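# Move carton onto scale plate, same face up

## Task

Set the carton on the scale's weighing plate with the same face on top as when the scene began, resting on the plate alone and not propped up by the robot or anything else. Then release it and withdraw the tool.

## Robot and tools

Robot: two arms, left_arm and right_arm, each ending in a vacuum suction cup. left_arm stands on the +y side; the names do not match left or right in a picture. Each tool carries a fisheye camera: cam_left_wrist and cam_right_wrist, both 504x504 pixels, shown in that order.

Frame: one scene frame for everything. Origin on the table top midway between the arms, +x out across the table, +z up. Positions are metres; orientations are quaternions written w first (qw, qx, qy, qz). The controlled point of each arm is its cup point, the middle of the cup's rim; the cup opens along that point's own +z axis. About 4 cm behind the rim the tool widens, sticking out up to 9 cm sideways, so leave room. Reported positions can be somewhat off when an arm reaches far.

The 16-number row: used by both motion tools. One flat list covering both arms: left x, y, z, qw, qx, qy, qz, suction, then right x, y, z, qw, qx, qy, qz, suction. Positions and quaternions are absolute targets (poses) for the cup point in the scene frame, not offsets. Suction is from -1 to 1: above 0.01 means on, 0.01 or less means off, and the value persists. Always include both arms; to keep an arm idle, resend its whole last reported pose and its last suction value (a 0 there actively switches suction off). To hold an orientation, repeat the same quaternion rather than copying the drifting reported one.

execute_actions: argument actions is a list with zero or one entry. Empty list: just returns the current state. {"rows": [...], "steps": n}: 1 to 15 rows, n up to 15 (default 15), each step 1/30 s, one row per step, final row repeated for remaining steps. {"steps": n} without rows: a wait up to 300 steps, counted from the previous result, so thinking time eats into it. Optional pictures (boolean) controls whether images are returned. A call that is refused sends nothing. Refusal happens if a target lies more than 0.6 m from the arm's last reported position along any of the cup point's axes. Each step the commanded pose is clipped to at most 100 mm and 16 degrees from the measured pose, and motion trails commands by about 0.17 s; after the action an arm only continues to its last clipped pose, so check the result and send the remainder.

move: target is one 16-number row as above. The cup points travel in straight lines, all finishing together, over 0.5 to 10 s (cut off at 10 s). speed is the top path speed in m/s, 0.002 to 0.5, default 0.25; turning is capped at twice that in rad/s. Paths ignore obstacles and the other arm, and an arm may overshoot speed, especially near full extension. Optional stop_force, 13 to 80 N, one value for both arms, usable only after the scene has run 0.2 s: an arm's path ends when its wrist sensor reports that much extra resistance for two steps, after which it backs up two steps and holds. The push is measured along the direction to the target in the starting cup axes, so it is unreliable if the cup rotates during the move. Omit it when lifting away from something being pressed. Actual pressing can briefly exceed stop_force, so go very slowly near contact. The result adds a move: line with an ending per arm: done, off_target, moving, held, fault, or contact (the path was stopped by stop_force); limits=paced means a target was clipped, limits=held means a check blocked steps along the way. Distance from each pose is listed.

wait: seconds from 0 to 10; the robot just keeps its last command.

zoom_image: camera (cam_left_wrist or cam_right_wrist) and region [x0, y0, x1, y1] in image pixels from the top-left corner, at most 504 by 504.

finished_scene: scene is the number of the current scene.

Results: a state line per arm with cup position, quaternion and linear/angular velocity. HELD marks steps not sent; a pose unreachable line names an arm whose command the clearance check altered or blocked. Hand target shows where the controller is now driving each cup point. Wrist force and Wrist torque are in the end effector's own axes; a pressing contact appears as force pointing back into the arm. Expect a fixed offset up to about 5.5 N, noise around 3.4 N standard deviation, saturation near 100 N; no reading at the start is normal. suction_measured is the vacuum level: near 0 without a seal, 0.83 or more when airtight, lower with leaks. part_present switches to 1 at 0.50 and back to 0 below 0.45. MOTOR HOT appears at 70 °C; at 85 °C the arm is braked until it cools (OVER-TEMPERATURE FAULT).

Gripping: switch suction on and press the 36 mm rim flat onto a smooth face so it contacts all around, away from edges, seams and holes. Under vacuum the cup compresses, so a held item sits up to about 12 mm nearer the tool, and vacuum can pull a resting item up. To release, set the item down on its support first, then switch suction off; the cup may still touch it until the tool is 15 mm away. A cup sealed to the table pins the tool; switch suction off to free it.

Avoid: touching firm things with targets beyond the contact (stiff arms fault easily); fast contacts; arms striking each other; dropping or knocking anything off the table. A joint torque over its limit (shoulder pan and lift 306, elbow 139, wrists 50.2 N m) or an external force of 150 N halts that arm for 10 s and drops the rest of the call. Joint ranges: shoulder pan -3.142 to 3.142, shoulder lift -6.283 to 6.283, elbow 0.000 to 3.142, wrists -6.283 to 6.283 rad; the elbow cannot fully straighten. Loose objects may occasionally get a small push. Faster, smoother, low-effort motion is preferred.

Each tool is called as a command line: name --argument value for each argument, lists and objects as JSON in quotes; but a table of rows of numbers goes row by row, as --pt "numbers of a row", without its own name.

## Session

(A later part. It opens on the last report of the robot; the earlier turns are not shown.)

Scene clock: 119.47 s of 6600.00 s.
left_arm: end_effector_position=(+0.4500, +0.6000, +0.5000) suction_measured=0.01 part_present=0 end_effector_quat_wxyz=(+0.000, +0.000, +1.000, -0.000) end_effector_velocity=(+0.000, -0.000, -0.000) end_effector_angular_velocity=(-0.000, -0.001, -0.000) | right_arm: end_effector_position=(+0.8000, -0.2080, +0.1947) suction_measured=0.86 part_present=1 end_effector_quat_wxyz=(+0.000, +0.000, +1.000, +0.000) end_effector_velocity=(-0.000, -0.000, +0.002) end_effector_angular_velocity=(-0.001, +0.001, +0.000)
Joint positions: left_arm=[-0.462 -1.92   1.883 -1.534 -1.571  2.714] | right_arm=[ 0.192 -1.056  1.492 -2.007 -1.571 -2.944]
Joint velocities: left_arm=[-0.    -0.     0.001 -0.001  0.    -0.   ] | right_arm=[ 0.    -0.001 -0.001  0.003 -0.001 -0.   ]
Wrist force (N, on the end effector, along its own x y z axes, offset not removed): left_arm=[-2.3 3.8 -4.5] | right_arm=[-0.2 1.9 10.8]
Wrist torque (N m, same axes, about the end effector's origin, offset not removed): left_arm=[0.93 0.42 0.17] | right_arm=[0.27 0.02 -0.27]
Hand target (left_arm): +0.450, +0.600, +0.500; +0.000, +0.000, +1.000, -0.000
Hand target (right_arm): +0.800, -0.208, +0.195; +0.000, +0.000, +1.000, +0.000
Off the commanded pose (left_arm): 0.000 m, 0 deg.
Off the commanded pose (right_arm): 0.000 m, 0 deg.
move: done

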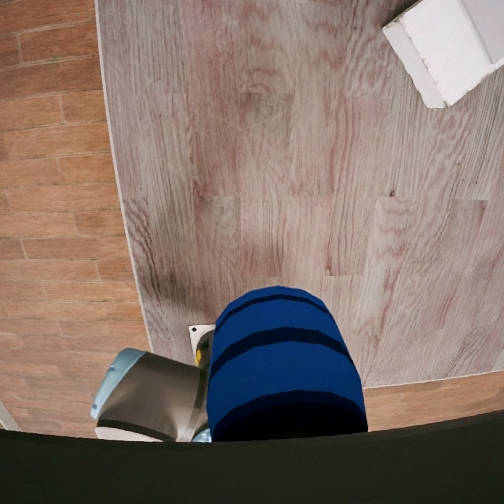

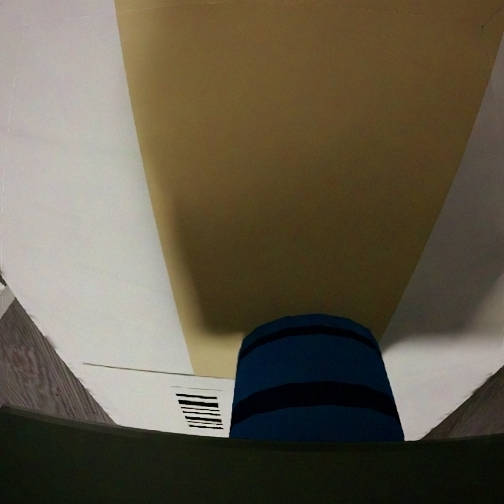

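move --target '[0.45,0.6,0.5,0,0,1,0,0,0.8,-0.208,0.167,0,0,1,0,1]' --speed 0.02

move --target '[0.45,0.6,0.5,0,0,1,0,0,0.8,-0.208,0.195,0,0,1,0,0]' --speed 0.02

move --target '[0.45,0.6,0.5,0,0,1,0,0,0.725,-0.205,0.19,0,0,1,0,0]' --speed 0.1

move --target '[0.45,0.6,0.5,0,0,1,0,0,0.725,-0.205,0.14,0,0,1,0,1]' --speed 0.01 --stop_force 13

move --target '[0.45,0.6,0.5,0,0,1,0,0,0.725,-0.205,0.195,0,0,1,0,1]' --speed 0.02

Scene clock: 130.40 s of 6600.00 s.
left_arm: end_effector_position=(+0.4500, +0.6000, +0.5000) suction_measured=0.01 part_present=0 end_effector_quat_wxyz=(-0.000, +0.000, +1.000, -0.000) end_effector_velocity=(+0.000, +0.000, +0.000) end_effector_angular_velocity=(-0.001, -0.001, +0.001) | right_arm: end_effector_position=(+0.8000, -0.2080, +0.1673) suction_measured=0.86 part_present=1 end_effector_quat_wxyz=(-0.000, +0.000, +1.000, -0.000) end_effector_velocity=(-0.001, +0.000, -0.004) end_effector_angular_velocity=(+0.000, +0.002, -0.000)
Joint positions: left_arm=[-0.462 -1.92   1.883 -1.534 -1.571  2.714] | right_arm=[ 0.192 -1.036  1.514 -2.049 -1.571 -2.944]
Joint velocities: left_arm=[ 0. -0. -0. -0. -0. -0.] | right_arm=[-0.     0.003  0.003 -0.004  0.     0.   ]
Wrist force (N, on the end effector, along its own x y z axes, offset not removed): left_arm=[0.3 -3.2 -0.2] | right_arm=[-9.7 1.2 4.6]
Wrist torque (N m, same axes, about the end effector's origin, offset not removed): left_arm=[-0.41 -0.08 0.12] | right_arm=[0.01 0.27 -0.32]
Hand target (left_arm): +0.450, +0.600, +0.500; -0.000, +0.000, +1.000, -0.000
Hand target (right_arm): +0.800, -0.208, +0.167; -0.000, +0.000, +1.000, -0.000
Off the commanded pose (left_arm): 0.000 m, 0 deg.
Off the commanded pose (right_arm): 0.000 m, 0 deg.
After step 90, 6.20 s passed at rest.
move: done

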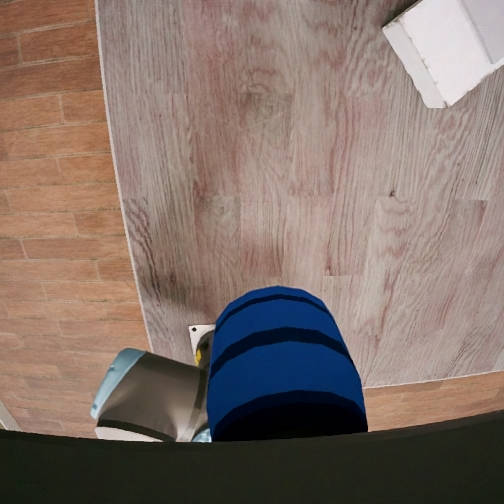

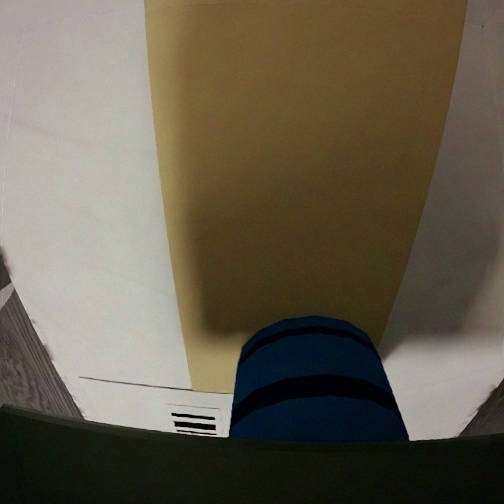

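Scene clock: 132.10 s of 6600.00 s.
left_arm: end_effector_position=(+0.4500, +0.6000, +0.5000) suction_measured=0.01 part_present=0 end_effector_quat_wxyz=(-0.000, +0.000, +1.000, +0.000) end_effector_velocity=(+0.000, -0.000, +0.000) end_effector_angular_velocity=(-0.000, -0.002, -0.000) | right_arm: end_effector_position=(+0.8000, -0.2080, +0.1947) suction_measured=0.00 part_present=0 end_effector_quat_wxyz=(+0.000, -0.000, +1.000, +0.000) end_effector_velocity=(-0.000, +0.000, +0.003) end_effector_angular_velocity=(+0.001, +0.000, -0.000)
Joint positions: left_arm=[-0.462 -1.92   1.883 -1.534 -1.571  2.714] | right_arm=[ 0.192 -1.056  1.492 -2.007 -1.571 -2.944]
Joint velocities: left_arm=[-0.001 -0.     0.    -0.002  0.    -0.   ] | right_arm=[-0.    -0.002 -0.002  0.004  0.001  0.   ]
Wrist force (N, on the end effector, along its own x y z axes, offset not removed): left_arm=[0.4 0.1 -2.0] | right_arm=[-2.2 2.8 1.7]
Wrist torque (N m, same axes, about the end effector's origin, offset not removed): left_arm=[0.44 0.10 0.26] | right_arm=[0.37 0.02 -0.27]
Hand target (left_arm): +0.450, +0.600, +0.500; -0.000, -0.000, +1.000, +0.000
Hand target (right_arm): +0.800, -0.208, +0.195; +0.000, -0.000, +1.000, +0.000
Off the commanded pose (left_arm): 0.000 m, 0 deg.
Off the commanded pose (right_arm): 0.000 m, 0 deg.
move: done

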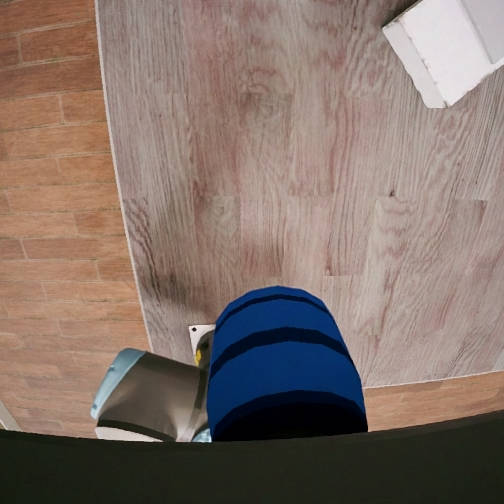

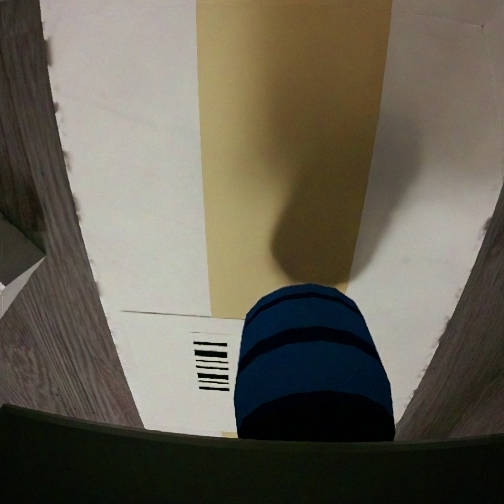

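Scene clock: 133.40 s of 6600.00 s.
left_arm: end_effector_position=(+0.4500, +0.6000, +0.5000) suction_measured=0.01 part_present=0 end_effector_quat_wxyz=(-0.000, -0.000, +1.000, +0.000) end_effector_velocity=(+0.000, -0.001, -0.001) end_effector_angular_velocity=(+0.000, +0.001, -0.001) | right_arm: end_effector_position=(+0.7253, -0.2051, +0.1900) suction_measured=0.00 part_present=0 end_effector_quat_wxyz=(-0.000, -0.000, +1.000, -0.000) end_effector_velocity=(-0.003, +0.000, +0.001) end_effector_angular_velocity=(+0.001, -0.001, -0.000)
Joint positions: left_arm=[-0.462 -1.92   1.883 -1.534 -1.571  2.714] | right_arm=[ 0.212 -1.153  1.651 -2.069 -1.571 -2.924]
Joint velocities: left_arm=[-0.001  0.001  0.    -0.     0.    -0.   ] | right_arm=[ 0.001 -0.005  0.005 -0.002  0.001  0.001]
Wrist force (N, on the end effector, along its own x y z axes, offset not removed): left_arm=[3.5 1.9 3.8] | right_arm=[-2.7 -0.4 0.1]
Wrist torque (N m, same axes, about the end effector's origin, offset not removed): left_arm=[0.49 -0.60 -0.10] | right_arm=[-0.14 0.15 -0.27]
Hand target (left_arm): +0.450, +0.600, +0.500; +0.000, -0.000, +1.000, -0.000
Hand target (right_arm): +0.725, -0.205, +0.190; -0.000, -0.000, +1.000, +0.000
Off the commanded pose (left_arm): 0.000 m, 0 deg.
Off the commanded pose (right_arm): 0.000 m, 0 deg.
move: done

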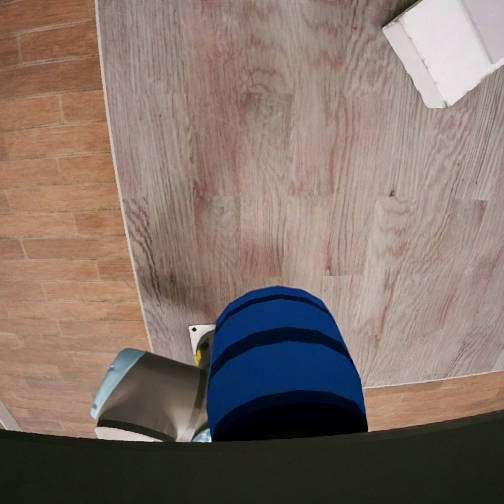

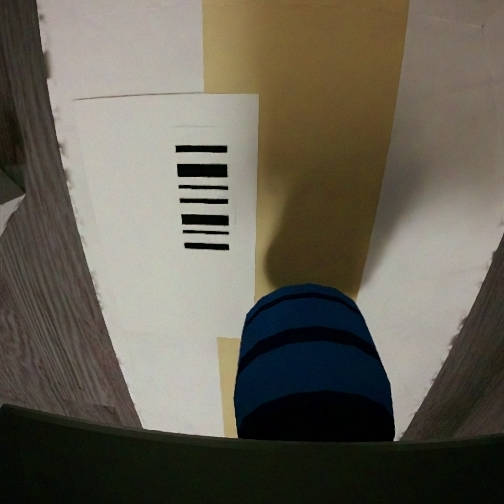

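Scene clock: 136.63 s of 6600.00 s.
left_arm: end_effector_position=(+0.4500, +0.6000, +0.5000) suction_measured=0.01 part_present=0 end_effector_quat_wxyz=(-0.000, +0.000, +1.000, -0.000) end_effector_velocity=(-0.000, +0.000, +0.000) end_effector_angular_velocity=(-0.001, -0.000, +0.001) | right_arm: end_effector_position=(+0.7252, -0.2050, +0.1619) suction_measured=0.86 part_present=1 end_effector_quat_wxyz=(+0.000, -0.000, +1.000, +0.000) end_effector_velocity=(-0.001, +0.000, +0.001) end_effector_angular_velocity=(-0.001, +0.004, +0.000)
Joint positions: left_arm=[-0.462 -1.92   1.883 -1.534 -1.571  2.714] | right_arm=[ 0.212 -1.13   1.673 -2.114 -1.571 -2.924]
Joint velocities: left_arm=[ 0.001 -0.     0.    -0.    -0.    -0.   ] | right_arm=[ 0.    -0.001 -0.002  0.007  0.    -0.   ]
Wrist force (N, on the end effector, along its own x y z axes, offset not removed): left_arm=[1.3 0.7 7.2] | right_arm=[12.9 -8.5 -38.5]
Wrist torque (N m, same axes, about the end effector's origin, offset not removed): left_arm=[0.32 -0.23 0.32] | right_arm=[-0.35 -0.06 -0.35]
Hand target (left_arm): +0.450, +0.600, +0.500; +0.000, -0.000, +1.000, +0.000
Hand target (right_arm): +0.725, -0.205, +0.162; +0.000, +0.000, +1.000, +0.000
Off the commanded pose (left_arm): 0.000 m, 0 deg.
Off the commanded pose (right_arm): 0.022 m, 0 deg.
move: contact (right_arm)

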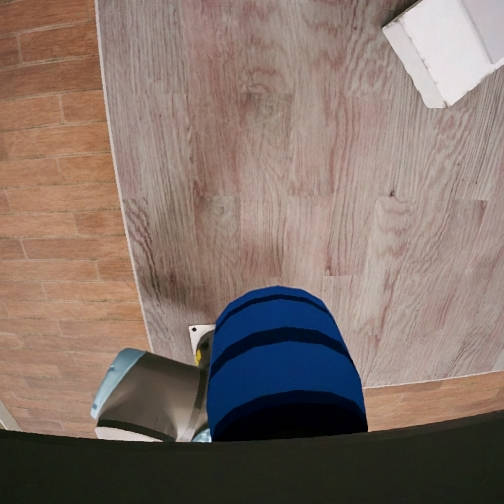

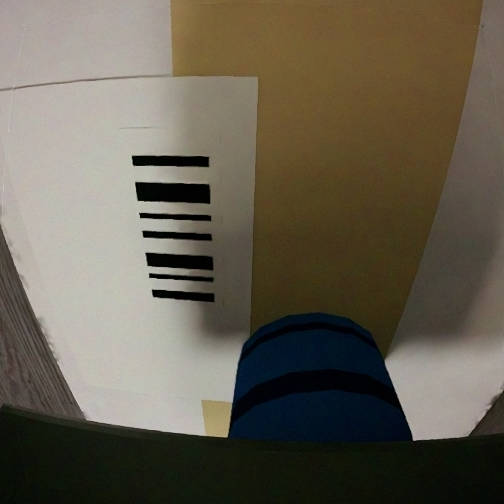

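Scene clock: 138.60 s of 6600.00 s.
left_arm: end_effector_position=(+0.4500, +0.6000, +0.5000) suction_measured=0.01 part_present=0 end_effector_quat_wxyz=(-0.000, +0.000, +1.000, +0.000) end_effector_velocity=(+0.000, +0.000, -0.000) end_effector_angular_velocity=(-0.000, +0.000, +0.000) | right_arm: end_effector_position=(+0.7250, -0.2050, +0.1947) suction_measured=0.86 part_present=1 end_effector_quat_wxyz=(+0.000, +0.000, +1.000, +0.000) end_effector_velocity=(+0.000, -0.000, +0.003) end_effector_angular_velocity=(-0.001, -0.001, -0.000)
Joint positions: left_arm=[-0.462 -1.92   1.883 -1.534 -1.571  2.714] | right_arm=[ 0.212 -1.157  1.648 -2.062 -1.571 -2.923]
Joint velocities: left_arm=[ 0.001  0.     0.    -0.    -0.     0.   ] | right_arm=[-0.    -0.002 -0.002  0.004 -0.001  0.   ]
Wrist force (N, on the end effector, along its own x y z axes, offset not removed): left_arm=[2.7 4.8 -1.9] | right_arm=[-2.6 -0.3 18.0]
Wrist torque (N m, same axes, about the end effector's origin, offset not removed): left_arm=[0.86 -0.33 0.27] | right_arm=[-0.16 -0.06 -0.27]
Hand target (left_arm): +0.450, +0.600, +0.500; -0.000, -0.000, +1.000, +0.000
Hand target (right_arm): +0.725, -0.205, +0.195; +0.000, +0.000, +1.000, +0.000
Off the commanded pose (left_arm): 0.000 m, 0 deg.
Off the commanded pose (right_arm): 0.000 m, 0 deg.
move: done

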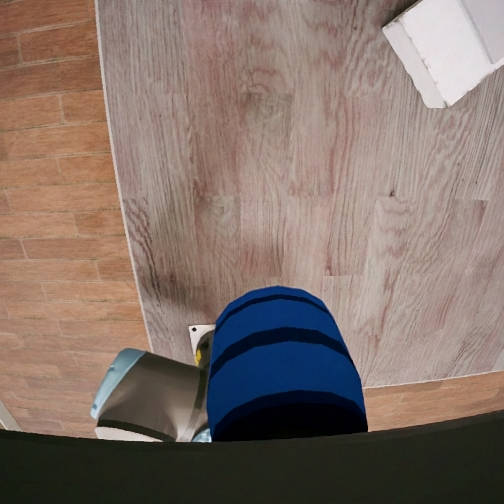

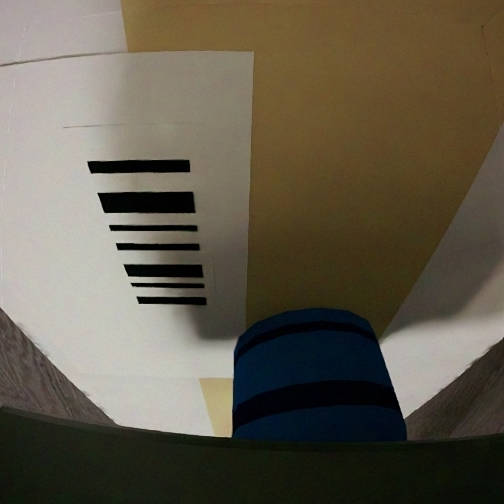

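move --target '[0.45,0.6,0.5,0,0,1,0,0,0.725,-0.205,0.167,0,0,1,0,1]' --speed 0.02

move --target '[0.45,0.6,0.5,0,0,1,0,0,0.725,-0.205,0.195,0,0,1,0,0]' --speed 0.02

move --target '[0.45,0.6,0.5,0,0,1,0,0,0.685,-0.205,0.19,0,0,1,0,0]' --speed 0.1

move --target '[0.45,0.6,0.5,0,0,1,0,0,0.685,-0.205,0.14,0,0,1,0,1]' --speed 0.008 --stop_force 13

move --target '[0.45,0.6,0.5,0,0,1,0,0,0.685,-0.205,0.195,0,0,1,0,1]' --speed 0.02

Scene clock: 150.67 s of 6600.00 s.
left_arm: end_effector_position=(+0.4500, +0.6000, +0.5000) suction_measured=0.01 part_present=0 end_effector_quat_wxyz=(-0.000, +0.000, +1.000, -0.000) end_effector_velocity=(+0.000, -0.001, +0.001) end_effector_angular_velocity=(+0.000, -0.001, -0.001) | right_arm: end_effector_position=(+0.7250, -0.2050, +0.1673) suction_measured=0.86 part_present=1 end_effector_quat_wxyz=(-0.000, -0.000, +1.000, +0.000) end_effector_velocity=(-0.000, +0.000, -0.003) end_effector_angular_velocity=(+0.000, +0.002, +0.000)
Joint positions: left_arm=[-0.462 -1.92   1.883 -1.534 -1.571  2.714] | right_arm=[ 0.212 -1.135  1.669 -2.105 -1.571 -2.923]
Joint velocities: left_arm=[-0.002 -0.    -0.001 -0.     0.001 -0.   ] | right_arm=[ 0.     0.003  0.002 -0.004  0.001 -0.   ]
Wrist force (N, on the end effector, along its own x y z axes, offset not removed): left_arm=[1.0 -0.3 -2.2] | right_arm=[-4.5 -0.9 14.7]
Wrist torque (N m, same axes, about the end effector's origin, offset not removed): left_arm=[0.27 -0.20 0.09] | right_arm=[-0.23 -0.03 -0.33]
Hand target (left_arm): +0.450, +0.600, +0.500; -0.000, -0.000, +1.000, +0.000
Hand target (right_arm): +0.725, -0.205, +0.167; -0.000, +0.000, +1.000, -0.000
Off the commanded pose (left_arm): 0.000 m, 0 deg.
Off the commanded pose (right_arm): 0.000 m, 0 deg.
After step 120, 6.33 s passed at rest.
move: done

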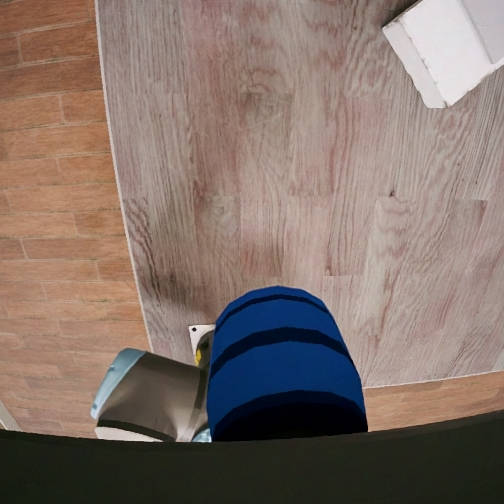

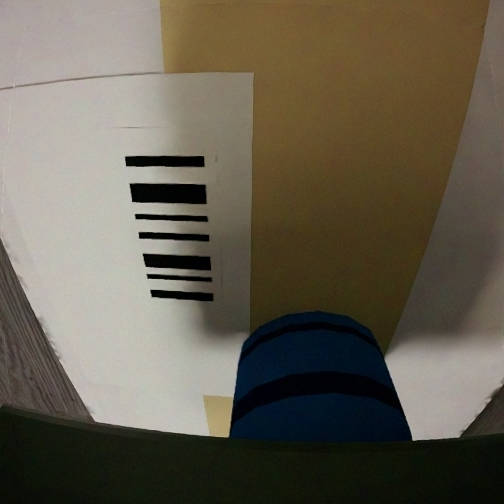

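Scene clock: 152.37 s of 6600.00 s.
left_arm: end_effector_position=(+0.4500, +0.6000, +0.5000) suction_measured=0.01 part_present=0 end_effector_quat_wxyz=(-0.000, -0.000, +1.000, -0.000) end_effector_velocity=(+0.000, -0.000, -0.001) end_effector_angular_velocity=(+0.002, +0.000, -0.001) | right_arm: end_effector_position=(+0.7250, -0.2050, +0.1947) suction_measured=0.00 part_present=0 end_effector_quat_wxyz=(+0.000, -0.000, +1.000, +0.000) end_effector_velocity=(-0.000, -0.000, +0.001) end_effector_angular_velocity=(-0.000, +0.002, +0.000)
Joint positions: left_arm=[-0.462 -1.92   1.883 -1.534 -1.571  2.714] | right_arm=[ 0.212 -1.157  1.648 -2.062 -1.571 -2.923]
Joint velocities: left_arm=[-0.001  0.001 -0.     0.     0.002  0.   ] | right_arm=[-0.    -0.001 -0.002  0.004  0.    -0.   ]
Wrist force (N, on the end effector, along its own x y z axes, offset not removed): left_arm=[-1.6 1.0 -0.5] | right_arm=[-3.9 -0.6 -1.4]
Wrist torque (N m, same axes, about the end effector's origin, offset not removed): left_arm=[0.29 0.40 0.18] | right_arm=[-0.17 0.24 -0.27]
Hand target (left_arm): +0.450, +0.600, +0.500; -0.000, -0.000, +1.000, -0.000
Hand target (right_arm): +0.725, -0.205, +0.195; +0.000, -0.000, +1.000, +0.000
Off the commanded pose (left_arm): 0.000 m, 0 deg.
Off the commanded pose (right_arm): 0.000 m, 0 deg.
move: done

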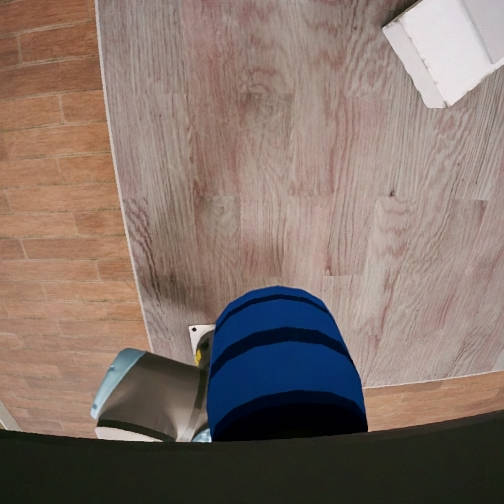

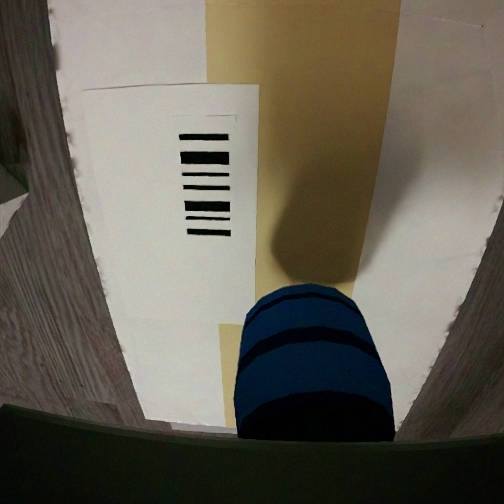

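Scene clock: 153.33 s of 6600.00 s.
left_arm: end_effector_position=(+0.4500, +0.6000, +0.5000) suction_measured=0.01 part_present=0 end_effector_quat_wxyz=(-0.000, +0.000, +1.000, +0.000) end_effector_velocity=(-0.001, +0.000, -0.001) end_effector_angular_velocity=(-0.000, +0.003, +0.000) | right_arm: end_effector_position=(+0.6853, -0.2050, +0.1900) suction_measured=0.00 part_present=0 end_effector_quat_wxyz=(-0.000, -0.000, +1.000, -0.000) end_effector_velocity=(-0.004, -0.000, +0.001) end_effector_angular_velocity=(-0.000, -0.001, -0.000)
Joint positions: left_arm=[-0.462 -1.92   1.883 -1.534 -1.571  2.714] | right_arm=[ 0.223 -1.206  1.729 -2.094 -1.571 -2.913]
Joint velocities: left_arm=[ 0.     0.     0.     0.001 -0.001  0.   ] | right_arm=[ 0.001 -0.005  0.007 -0.002 -0.     0.001]
Wrist force (N, on the end effector, along its own x y z axes, offset not removed): left_arm=[-2.7 -0.2 2.9] | right_arm=[-1.3 1.2 0.4]
Wrist torque (N m, same axes, about the end effector's origin, offset not removed): left_arm=[-0.05 0.71 0.33] | right_arm=[0.15 -0.08 -0.24]
Hand target (left_arm): +0.450, +0.600, +0.500; -0.000, -0.000, +1.000, +0.000
Hand target (right_arm): +0.685, -0.205, +0.190; -0.000, -0.000, +1.000, +0.000
Off the commanded pose (left_arm): 0.000 m, 0 deg.
Off the commanded pose (right_arm): 0.000 m, 0 deg.
move: done

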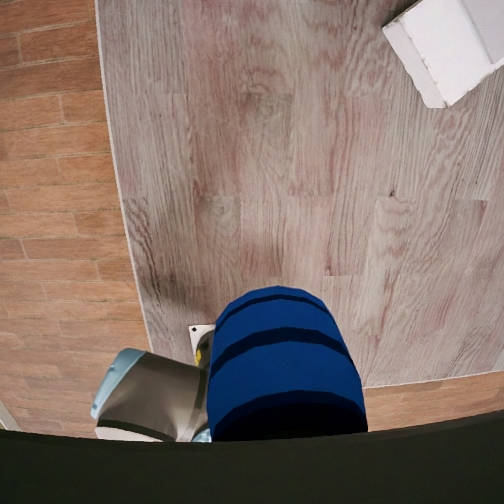

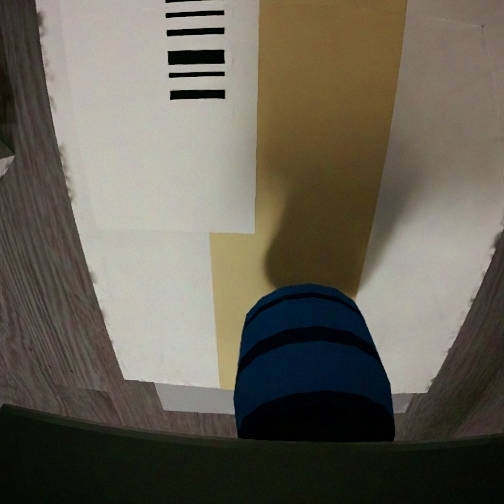

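Scene clock: 157.27 s of 6600.00 s.
left_arm: end_effector_position=(+0.4500, +0.6000, +0.5000) suction_measured=0.01 part_present=0 end_effector_quat_wxyz=(-0.000, +0.000, +1.000, -0.000) end_effector_velocity=(-0.000, -0.001, -0.000) end_effector_angular_velocity=(-0.001, +0.001, -0.001) | right_arm: end_effector_position=(+0.6852, -0.2050, +0.1619) suction_measured=0.86 part_present=1 end_effector_quat_wxyz=(+0.000, -0.000, +1.000, +0.000) end_effector_velocity=(-0.000, -0.000, +0.001) end_effector_angular_velocity=(-0.001, +0.003, -0.000)
Joint positions: left_arm=[-0.462 -1.92   1.883 -1.534 -1.571  2.714] | right_arm=[ 0.223 -1.182  1.752 -2.141 -1.571 -2.913]
Joint velocities: left_arm=[-0.001  0.     0.001 -0.001 -0.001  0.   ] | right_arm=[ 0.    -0.001 -0.002  0.006  0.     0.   ]
Wrist force (N, on the end effector, along its own x y z axes, offset not removed): left_arm=[0.5 -2.3 6.4] | right_arm=[16.7 -5.9 -37.9]
Wrist torque (N m, same axes, about the end effector's origin, offset not removed): left_arm=[-0.16 0.20 0.18] | right_arm=[-0.15 -0.30 -0.38]
Hand target (left_arm): +0.450, +0.600, +0.500; +0.000, -0.000, +1.000, +0.000
Hand target (right_arm): +0.685, -0.205, +0.162; +0.000, -0.000, +1.000, +0.000
Off the commanded pose (left_arm): 0.000 m, 0 deg.
Off the commanded pose (right_arm): 0.022 m, 0 deg.
move: contact (right_arm)

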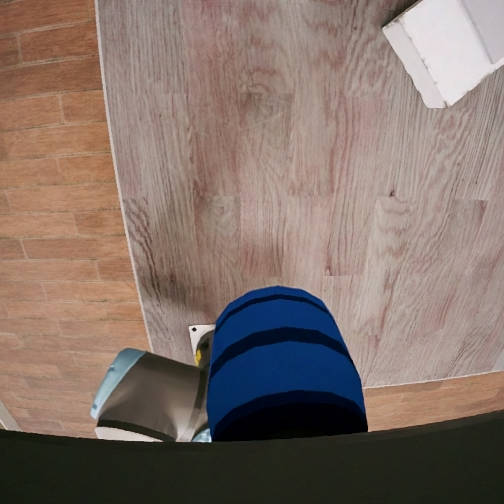

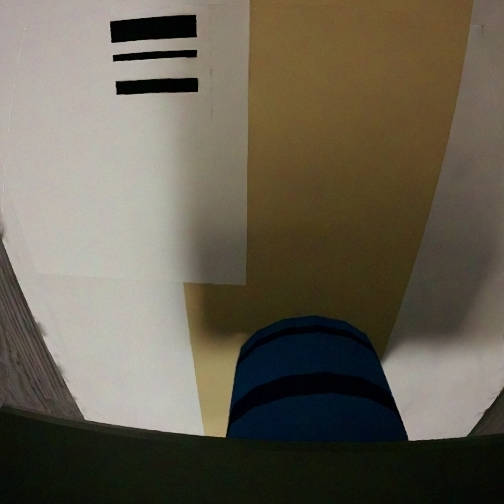

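Scene clock: 159.23 s of 6600.00 s.
left_arm: end_effector_position=(+0.4500, +0.6000, +0.5000) suction_measured=0.01 part_present=0 end_effector_quat_wxyz=(-0.000, +0.000, +1.000, -0.000) end_effector_velocity=(+0.000, +0.000, -0.001) end_effector_angular_velocity=(-0.000, +0.000, +0.001) | right_arm: end_effector_position=(+0.6850, -0.2050, +0.1947) suction_measured=0.86 part_present=1 end_effector_quat_wxyz=(+0.000, -0.000, +1.000, -0.000) end_effector_velocity=(-0.000, -0.000, +0.003) end_effector_angular_velocity=(-0.000, -0.002, -0.000)
Joint positions: left_arm=[-0.462 -1.92   1.883 -1.534 -1.571  2.714] | right_arm=[ 0.223 -1.21   1.726 -2.086 -1.571 -2.913]
Joint velocities: left_arm=[ 0.001  0.001  0.001 -0.002 -0.    -0.   ] | right_arm=[-0.    -0.004 -0.001  0.003 -0.001  0.   ]
Wrist force (N, on the end effector, along its own x y z axes, offset not removed): left_arm=[-2.0 2.1 0.2] | right_arm=[-3.1 1.2 18.0]
Wrist torque (N m, same axes, about the end effector's origin, offset not removed): left_arm=[0.67 0.52 0.21] | right_arm=[0.06 0.23 -0.30]
Hand target (left_arm): +0.450, +0.600, +0.500; -0.000, -0.000, +1.000, +0.000
Hand target (right_arm): +0.685, -0.205, +0.195; +0.000, +0.000, +1.000, +0.000
Off the commanded pose (left_arm): 0.000 m, 0 deg.
Off the commanded pose (right_arm): 0.000 m, 0 deg.
move: done

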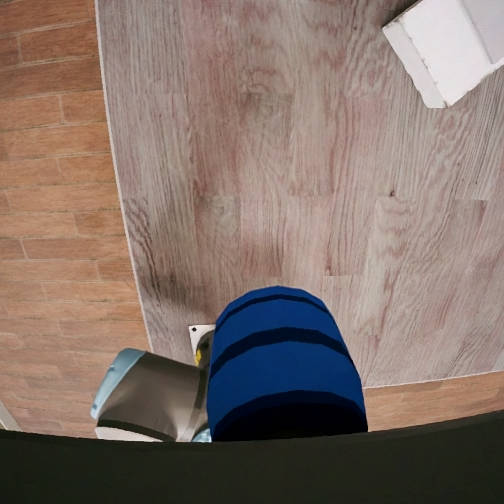

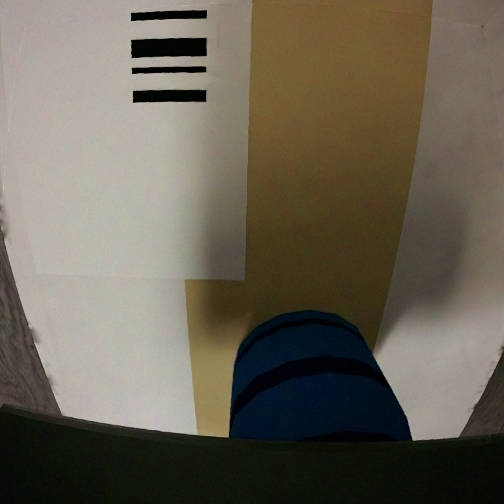

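move --target '[0.45,0.6,0.5,0,0,1,0,0,0.685,-0.205,0.165,0,0,1,0,1]' --speed 0.02

move --target '[0.45,0.6,0.5,0,0,1,0,0,0.685,-0.205,0.192,0,0,1,0,0]' --speed 0.02

move --target '[0.45,0.6,0.5,0,0,1,0,0,0.702,-0.205,0.185,0,0,1,0,0]' --speed 0.1

move --target '[0.45,0.6,0.5,0,0,1,0,0,0.702,-0.205,0.164,0,0,1,0,1]' --speed 0.008 --stop_force 13

move --target '[0.45,0.6,0.5,0,0,1,0,0,0.702,-0.205,0.205,0,0,1,0,1]' --speed 0.02

Scene clock: 172.47 s of 6600.00 s.
left_arm: end_effector_position=(+0.4500, +0.6000, +0.5000) suction_measured=0.01 part_present=0 end_effector_quat_wxyz=(-0.000, +0.000, +1.000, +0.000) end_effector_velocity=(+0.000, +0.000, +0.001) end_effector_angular_velocity=(+0.000, -0.000, -0.000) | right_arm: end_effector_position=(+0.6850, -0.2050, +0.1653) suction_measured=0.86 part_present=1 end_effector_quat_wxyz=(-0.000, -0.000, +1.000, -0.000) end_effector_velocity=(-0.000, -0.000, -0.003) end_effector_angular_velocity=(-0.000, +0.000, +0.000)
Joint positions: left_arm=[-0.462 -1.92   1.883 -1.534 -1.571  2.714] | right_arm=[ 0.223 -1.185  1.749 -2.135 -1.571 -2.913]
Joint velocities: left_arm=[-0.     0.    -0.001  0.001  0.     0.   ] | right_arm=[ 0.     0.002  0.003 -0.004 -0.    -0.   ]
Wrist force (N, on the end effector, along its own x y z axes, offset not removed): left_arm=[0.7 -1.8 4.5] | right_arm=[-3.6 0.8 17.3]
Wrist torque (N m, same axes, about the end effector's origin, offset not removed): left_arm=[-0.15 -0.08 0.23] | right_arm=[-0.04 0.36 -0.23]
Hand target (left_arm): +0.450, +0.600, +0.500; +0.000, -0.000, +1.000, +0.000
Hand target (right_arm): +0.685, -0.205, +0.165; -0.000, +0.000, +1.000, -0.000
Off the commanded pose (left_arm): 0.000 m, 0 deg.
Off the commanded pose (right_arm): 0.000 m, 0 deg.
After step 90, 8.40 s passed at rest.
move: done

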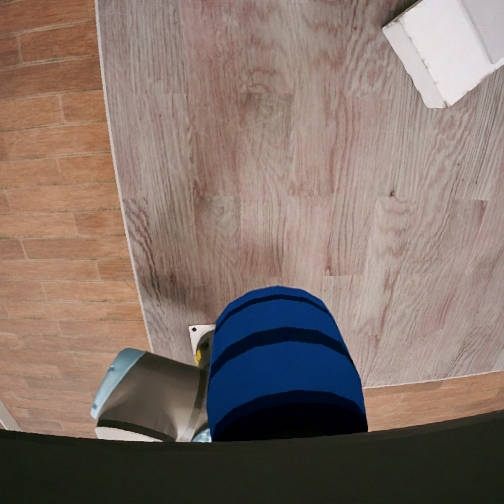

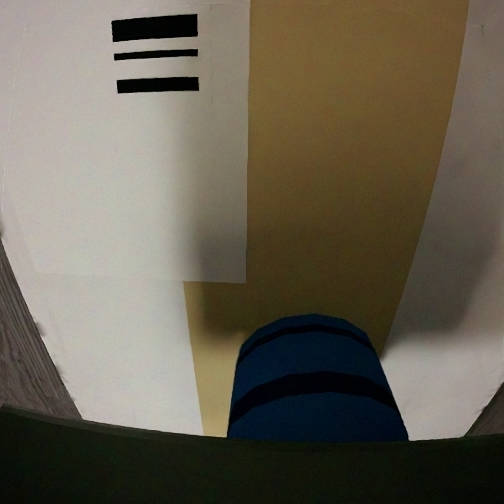

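Scene clock: 174.13 s of 6600.00 s.
left_arm: end_effector_position=(+0.4500, +0.6000, +0.5000) suction_measured=0.01 part_present=0 end_effector_quat_wxyz=(-0.000, +0.000, +1.000, +0.000) end_effector_velocity=(-0.000, +0.000, -0.000) end_effector_angular_velocity=(+0.001, +0.001, +0.000) | right_arm: end_effector_position=(+0.6850, -0.2050, +0.1917) suction_measured=0.00 part_present=0 end_effector_quat_wxyz=(+0.000, -0.000, +1.000, +0.000) end_effector_velocity=(+0.001, -0.000, +0.003) end_effector_angular_velocity=(+0.000, -0.002, -0.000)
Joint positions: left_arm=[-0.462 -1.92   1.883 -1.534 -1.571  2.714] | right_arm=[ 0.223 -1.208  1.729 -2.091 -1.571 -2.913]
Joint velocities: left_arm=[ 0.    -0.     0.001  0.     0.    -0.   ] | right_arm=[-0.    -0.003 -0.003  0.004 -0.     0.   ]
Wrist force (N, on the end effector, along its own x y z axes, offset not removed): left_arm=[2.2 6.5 -1.6] | right_arm=[-3.5 0.8 0.3]
Wrist torque (N m, same axes, about the end effector's origin, offset not removed): left_arm=[1.07 -0.20 0.16] | right_arm=[0.09 0.19 -0.24]
Hand target (left_arm): +0.450, +0.600, +0.500; -0.000, -0.000, +1.000, +0.000
Hand target (right_arm): +0.685, -0.205, +0.192; +0.000, -0.000, +1.000, +0.000
Off the commanded pose (left_arm): 0.000 m, 0 deg.
Off the commanded pose (right_arm): 0.000 m, 0 deg.
move: done

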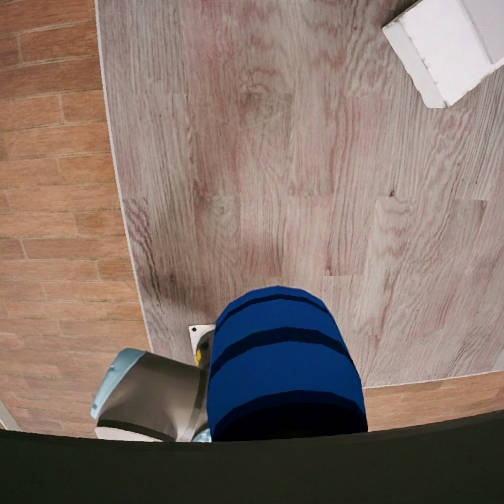

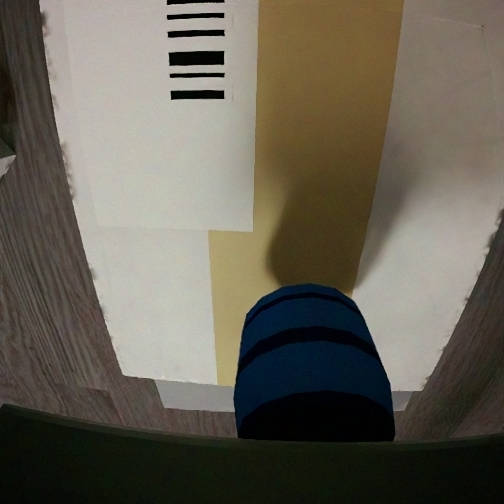

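Scene clock: 175.00 s of 6600.00 s.
left_arm: end_effector_position=(+0.4500, +0.6000, +0.5000) suction_measured=0.01 part_present=0 end_effector_quat_wxyz=(-0.000, +0.000, +1.000, +0.000) end_effector_velocity=(+0.001, +0.000, +0.000) end_effector_angular_velocity=(-0.000, -0.002, +0.001) | right_arm: end_effector_position=(+0.7017, -0.2050, +0.1851) suction_measured=0.00 part_present=0 end_effector_quat_wxyz=(+0.000, -0.000, +1.000, +0.000) end_effector_velocity=(+0.002, +0.000, -0.001) end_effector_angular_velocity=(+0.001, +0.001, -0.000)
Joint positions: left_arm=[-0.462 -1.92   1.883 -1.534 -1.571  2.714] | right_arm=[ 0.218 -1.18   1.702 -2.092 -1.571 -2.918]
Joint velocities: left_arm=[ 0.001  0.     0.    -0.002  0.     0.   ] | right_arm=[-0.001  0.004 -0.004  0.     0.001 -0.   ]
Wrist force (N, on the end effector, along its own x y z axes, offset not removed): left_arm=[-3.1 0.7 2.0] | right_arm=[-1.0 -0.4 0.4]
Wrist torque (N m, same axes, about the end effector's origin, offset not removed): left_arm=[0.48 0.46 0.06] | right_arm=[-0.11 -0.18 -0.26]
Hand target (left_arm): +0.450, +0.600, +0.500; +0.000, -0.000, +1.000, +0.000
Hand target (right_arm): +0.702, -0.205, +0.185; +0.000, +0.000, +1.000, -0.000
Off the commanded pose (left_arm): 0.000 m, 0 deg.
Off the commanded pose (right_arm): 0.000 m, 0 deg.
move: done

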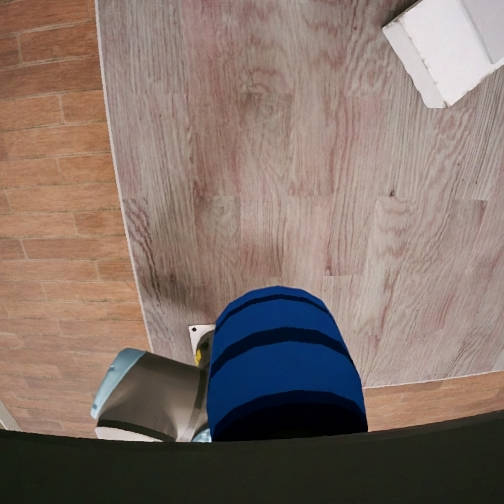

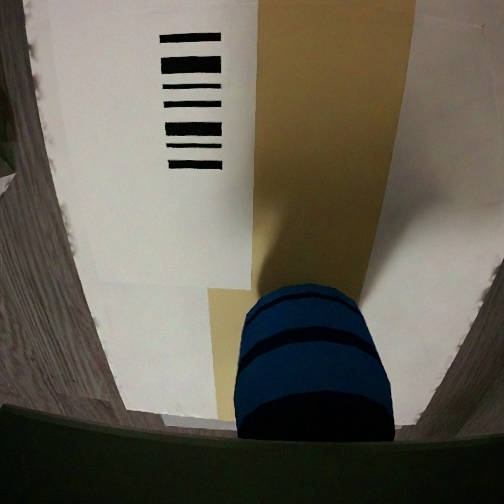

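Scene clock: 177.87 s of 6600.00 s.
left_arm: end_effector_position=(+0.4500, +0.6000, +0.5000) suction_measured=0.01 part_present=0 end_effector_quat_wxyz=(-0.000, +0.000, +1.000, +0.000) end_effector_velocity=(-0.000, -0.000, -0.000) end_effector_angular_velocity=(+0.000, +0.002, -0.000) | right_arm: end_effector_position=(+0.7020, -0.2050, +0.1643) suction_measured=0.86 part_present=1 end_effector_quat_wxyz=(+0.000, -0.000, +1.000, -0.000) end_effector_velocity=(-0.000, +0.000, -0.004) end_effector_angular_velocity=(-0.000, +0.002, -0.000)
Joint positions: left_arm=[-0.462 -1.92   1.883 -1.534 -1.571  2.714] | right_arm=[ 0.218 -1.162  1.717 -2.126 -1.571 -2.918]
Joint velocities: left_arm=[-0.001  0.     0.     0.001 -0.001 -0.001] | right_arm=[ 0.     0.004  0.002 -0.004  0.     0.   ]
Wrist force (N, on the end effector, along its own x y z axes, offset not removed): left_arm=[-1.0 2.9 2.2] | right_arm=[-2.7 2.3 16.0]
Wrist torque (N m, same axes, about the end effector's origin, offset not removed): left_arm=[0.66 0.27 0.12] | right_arm=[0.15 0.15 -0.24]
Hand target (left_arm): +0.450, +0.600, +0.500; -0.000, -0.000, +1.000, +0.000
Hand target (right_arm): +0.702, -0.205, +0.164; -0.000, +0.000, +1.000, -0.000
Off the commanded pose (left_arm): 0.000 m, 0 deg.
Off the commanded pose (right_arm): 0.000 m, 0 deg.
move: done

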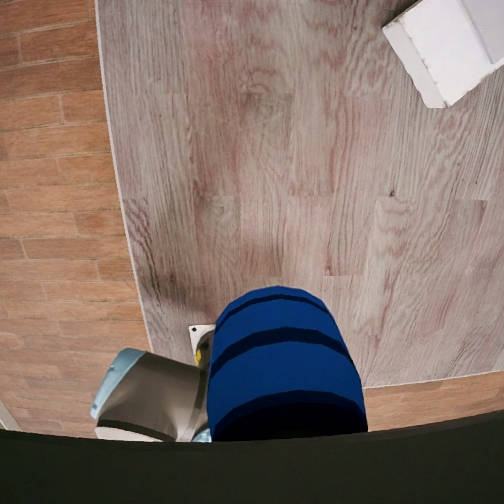

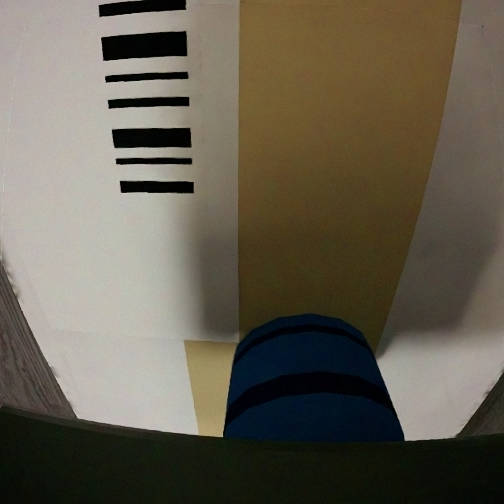

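Scene clock: 180.23 s of 6600.00 s.
left_arm: end_effector_position=(+0.4500, +0.6000, +0.5000) suction_measured=0.01 part_present=0 end_effector_quat_wxyz=(-0.000, +0.000, +1.000, +0.000) end_effector_velocity=(+0.000, -0.000, +0.000) end_effector_angular_velocity=(-0.000, -0.001, -0.001) | right_arm: end_effector_position=(+0.7019, -0.2050, +0.2047) suction_measured=0.86 part_present=1 end_effector_quat_wxyz=(+0.000, +0.000, +1.000, +0.000) end_effector_velocity=(-0.000, +0.000, +0.003) end_effector_angular_velocity=(-0.000, +0.000, -0.000)
Joint positions: left_arm=[-0.462 -1.92   1.883 -1.534 -1.571  2.714] | right_arm=[ 0.218 -1.196  1.685 -2.06  -1.571 -2.918]
Joint velocities: left_arm=[-0.001 -0.    -0.    -0.001  0.     0.   ] | right_arm=[ 0.    -0.002 -0.002  0.004 -0.     0.   ]
Wrist force (N, on the end effector, along its own x y z axes, offset not removed): left_arm=[-0.8 -0.1 0.4] | right_arm=[-3.4 1.6 19.9]
Wrist torque (N m, same axes, about the end effector's origin, offset not removed): left_arm=[0.21 0.31 0.12] | right_arm=[0.13 0.23 -0.27]
Hand target (left_arm): +0.450, +0.600, +0.500; +0.000, -0.000, +1.000, +0.000
Hand target (right_arm): +0.702, -0.205, +0.205; +0.000, +0.000, +1.000, +0.000
Off the commanded pose (left_arm): 0.000 m, 0 deg.
Off the commanded pose (right_arm): 0.000 m, 0 deg.
move: done

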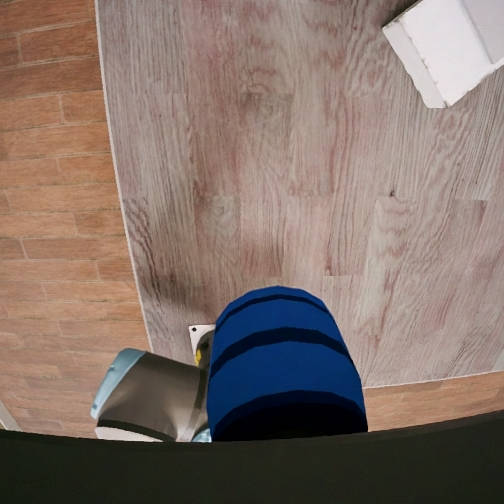

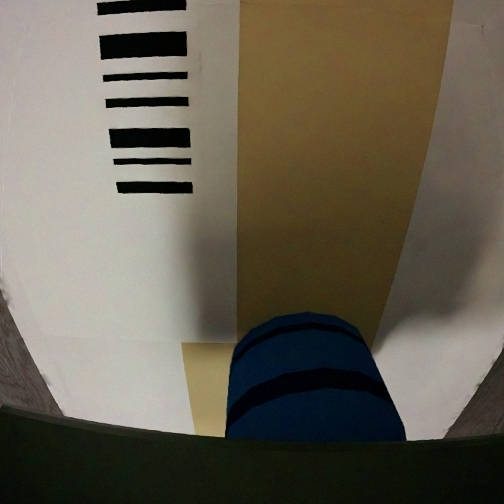

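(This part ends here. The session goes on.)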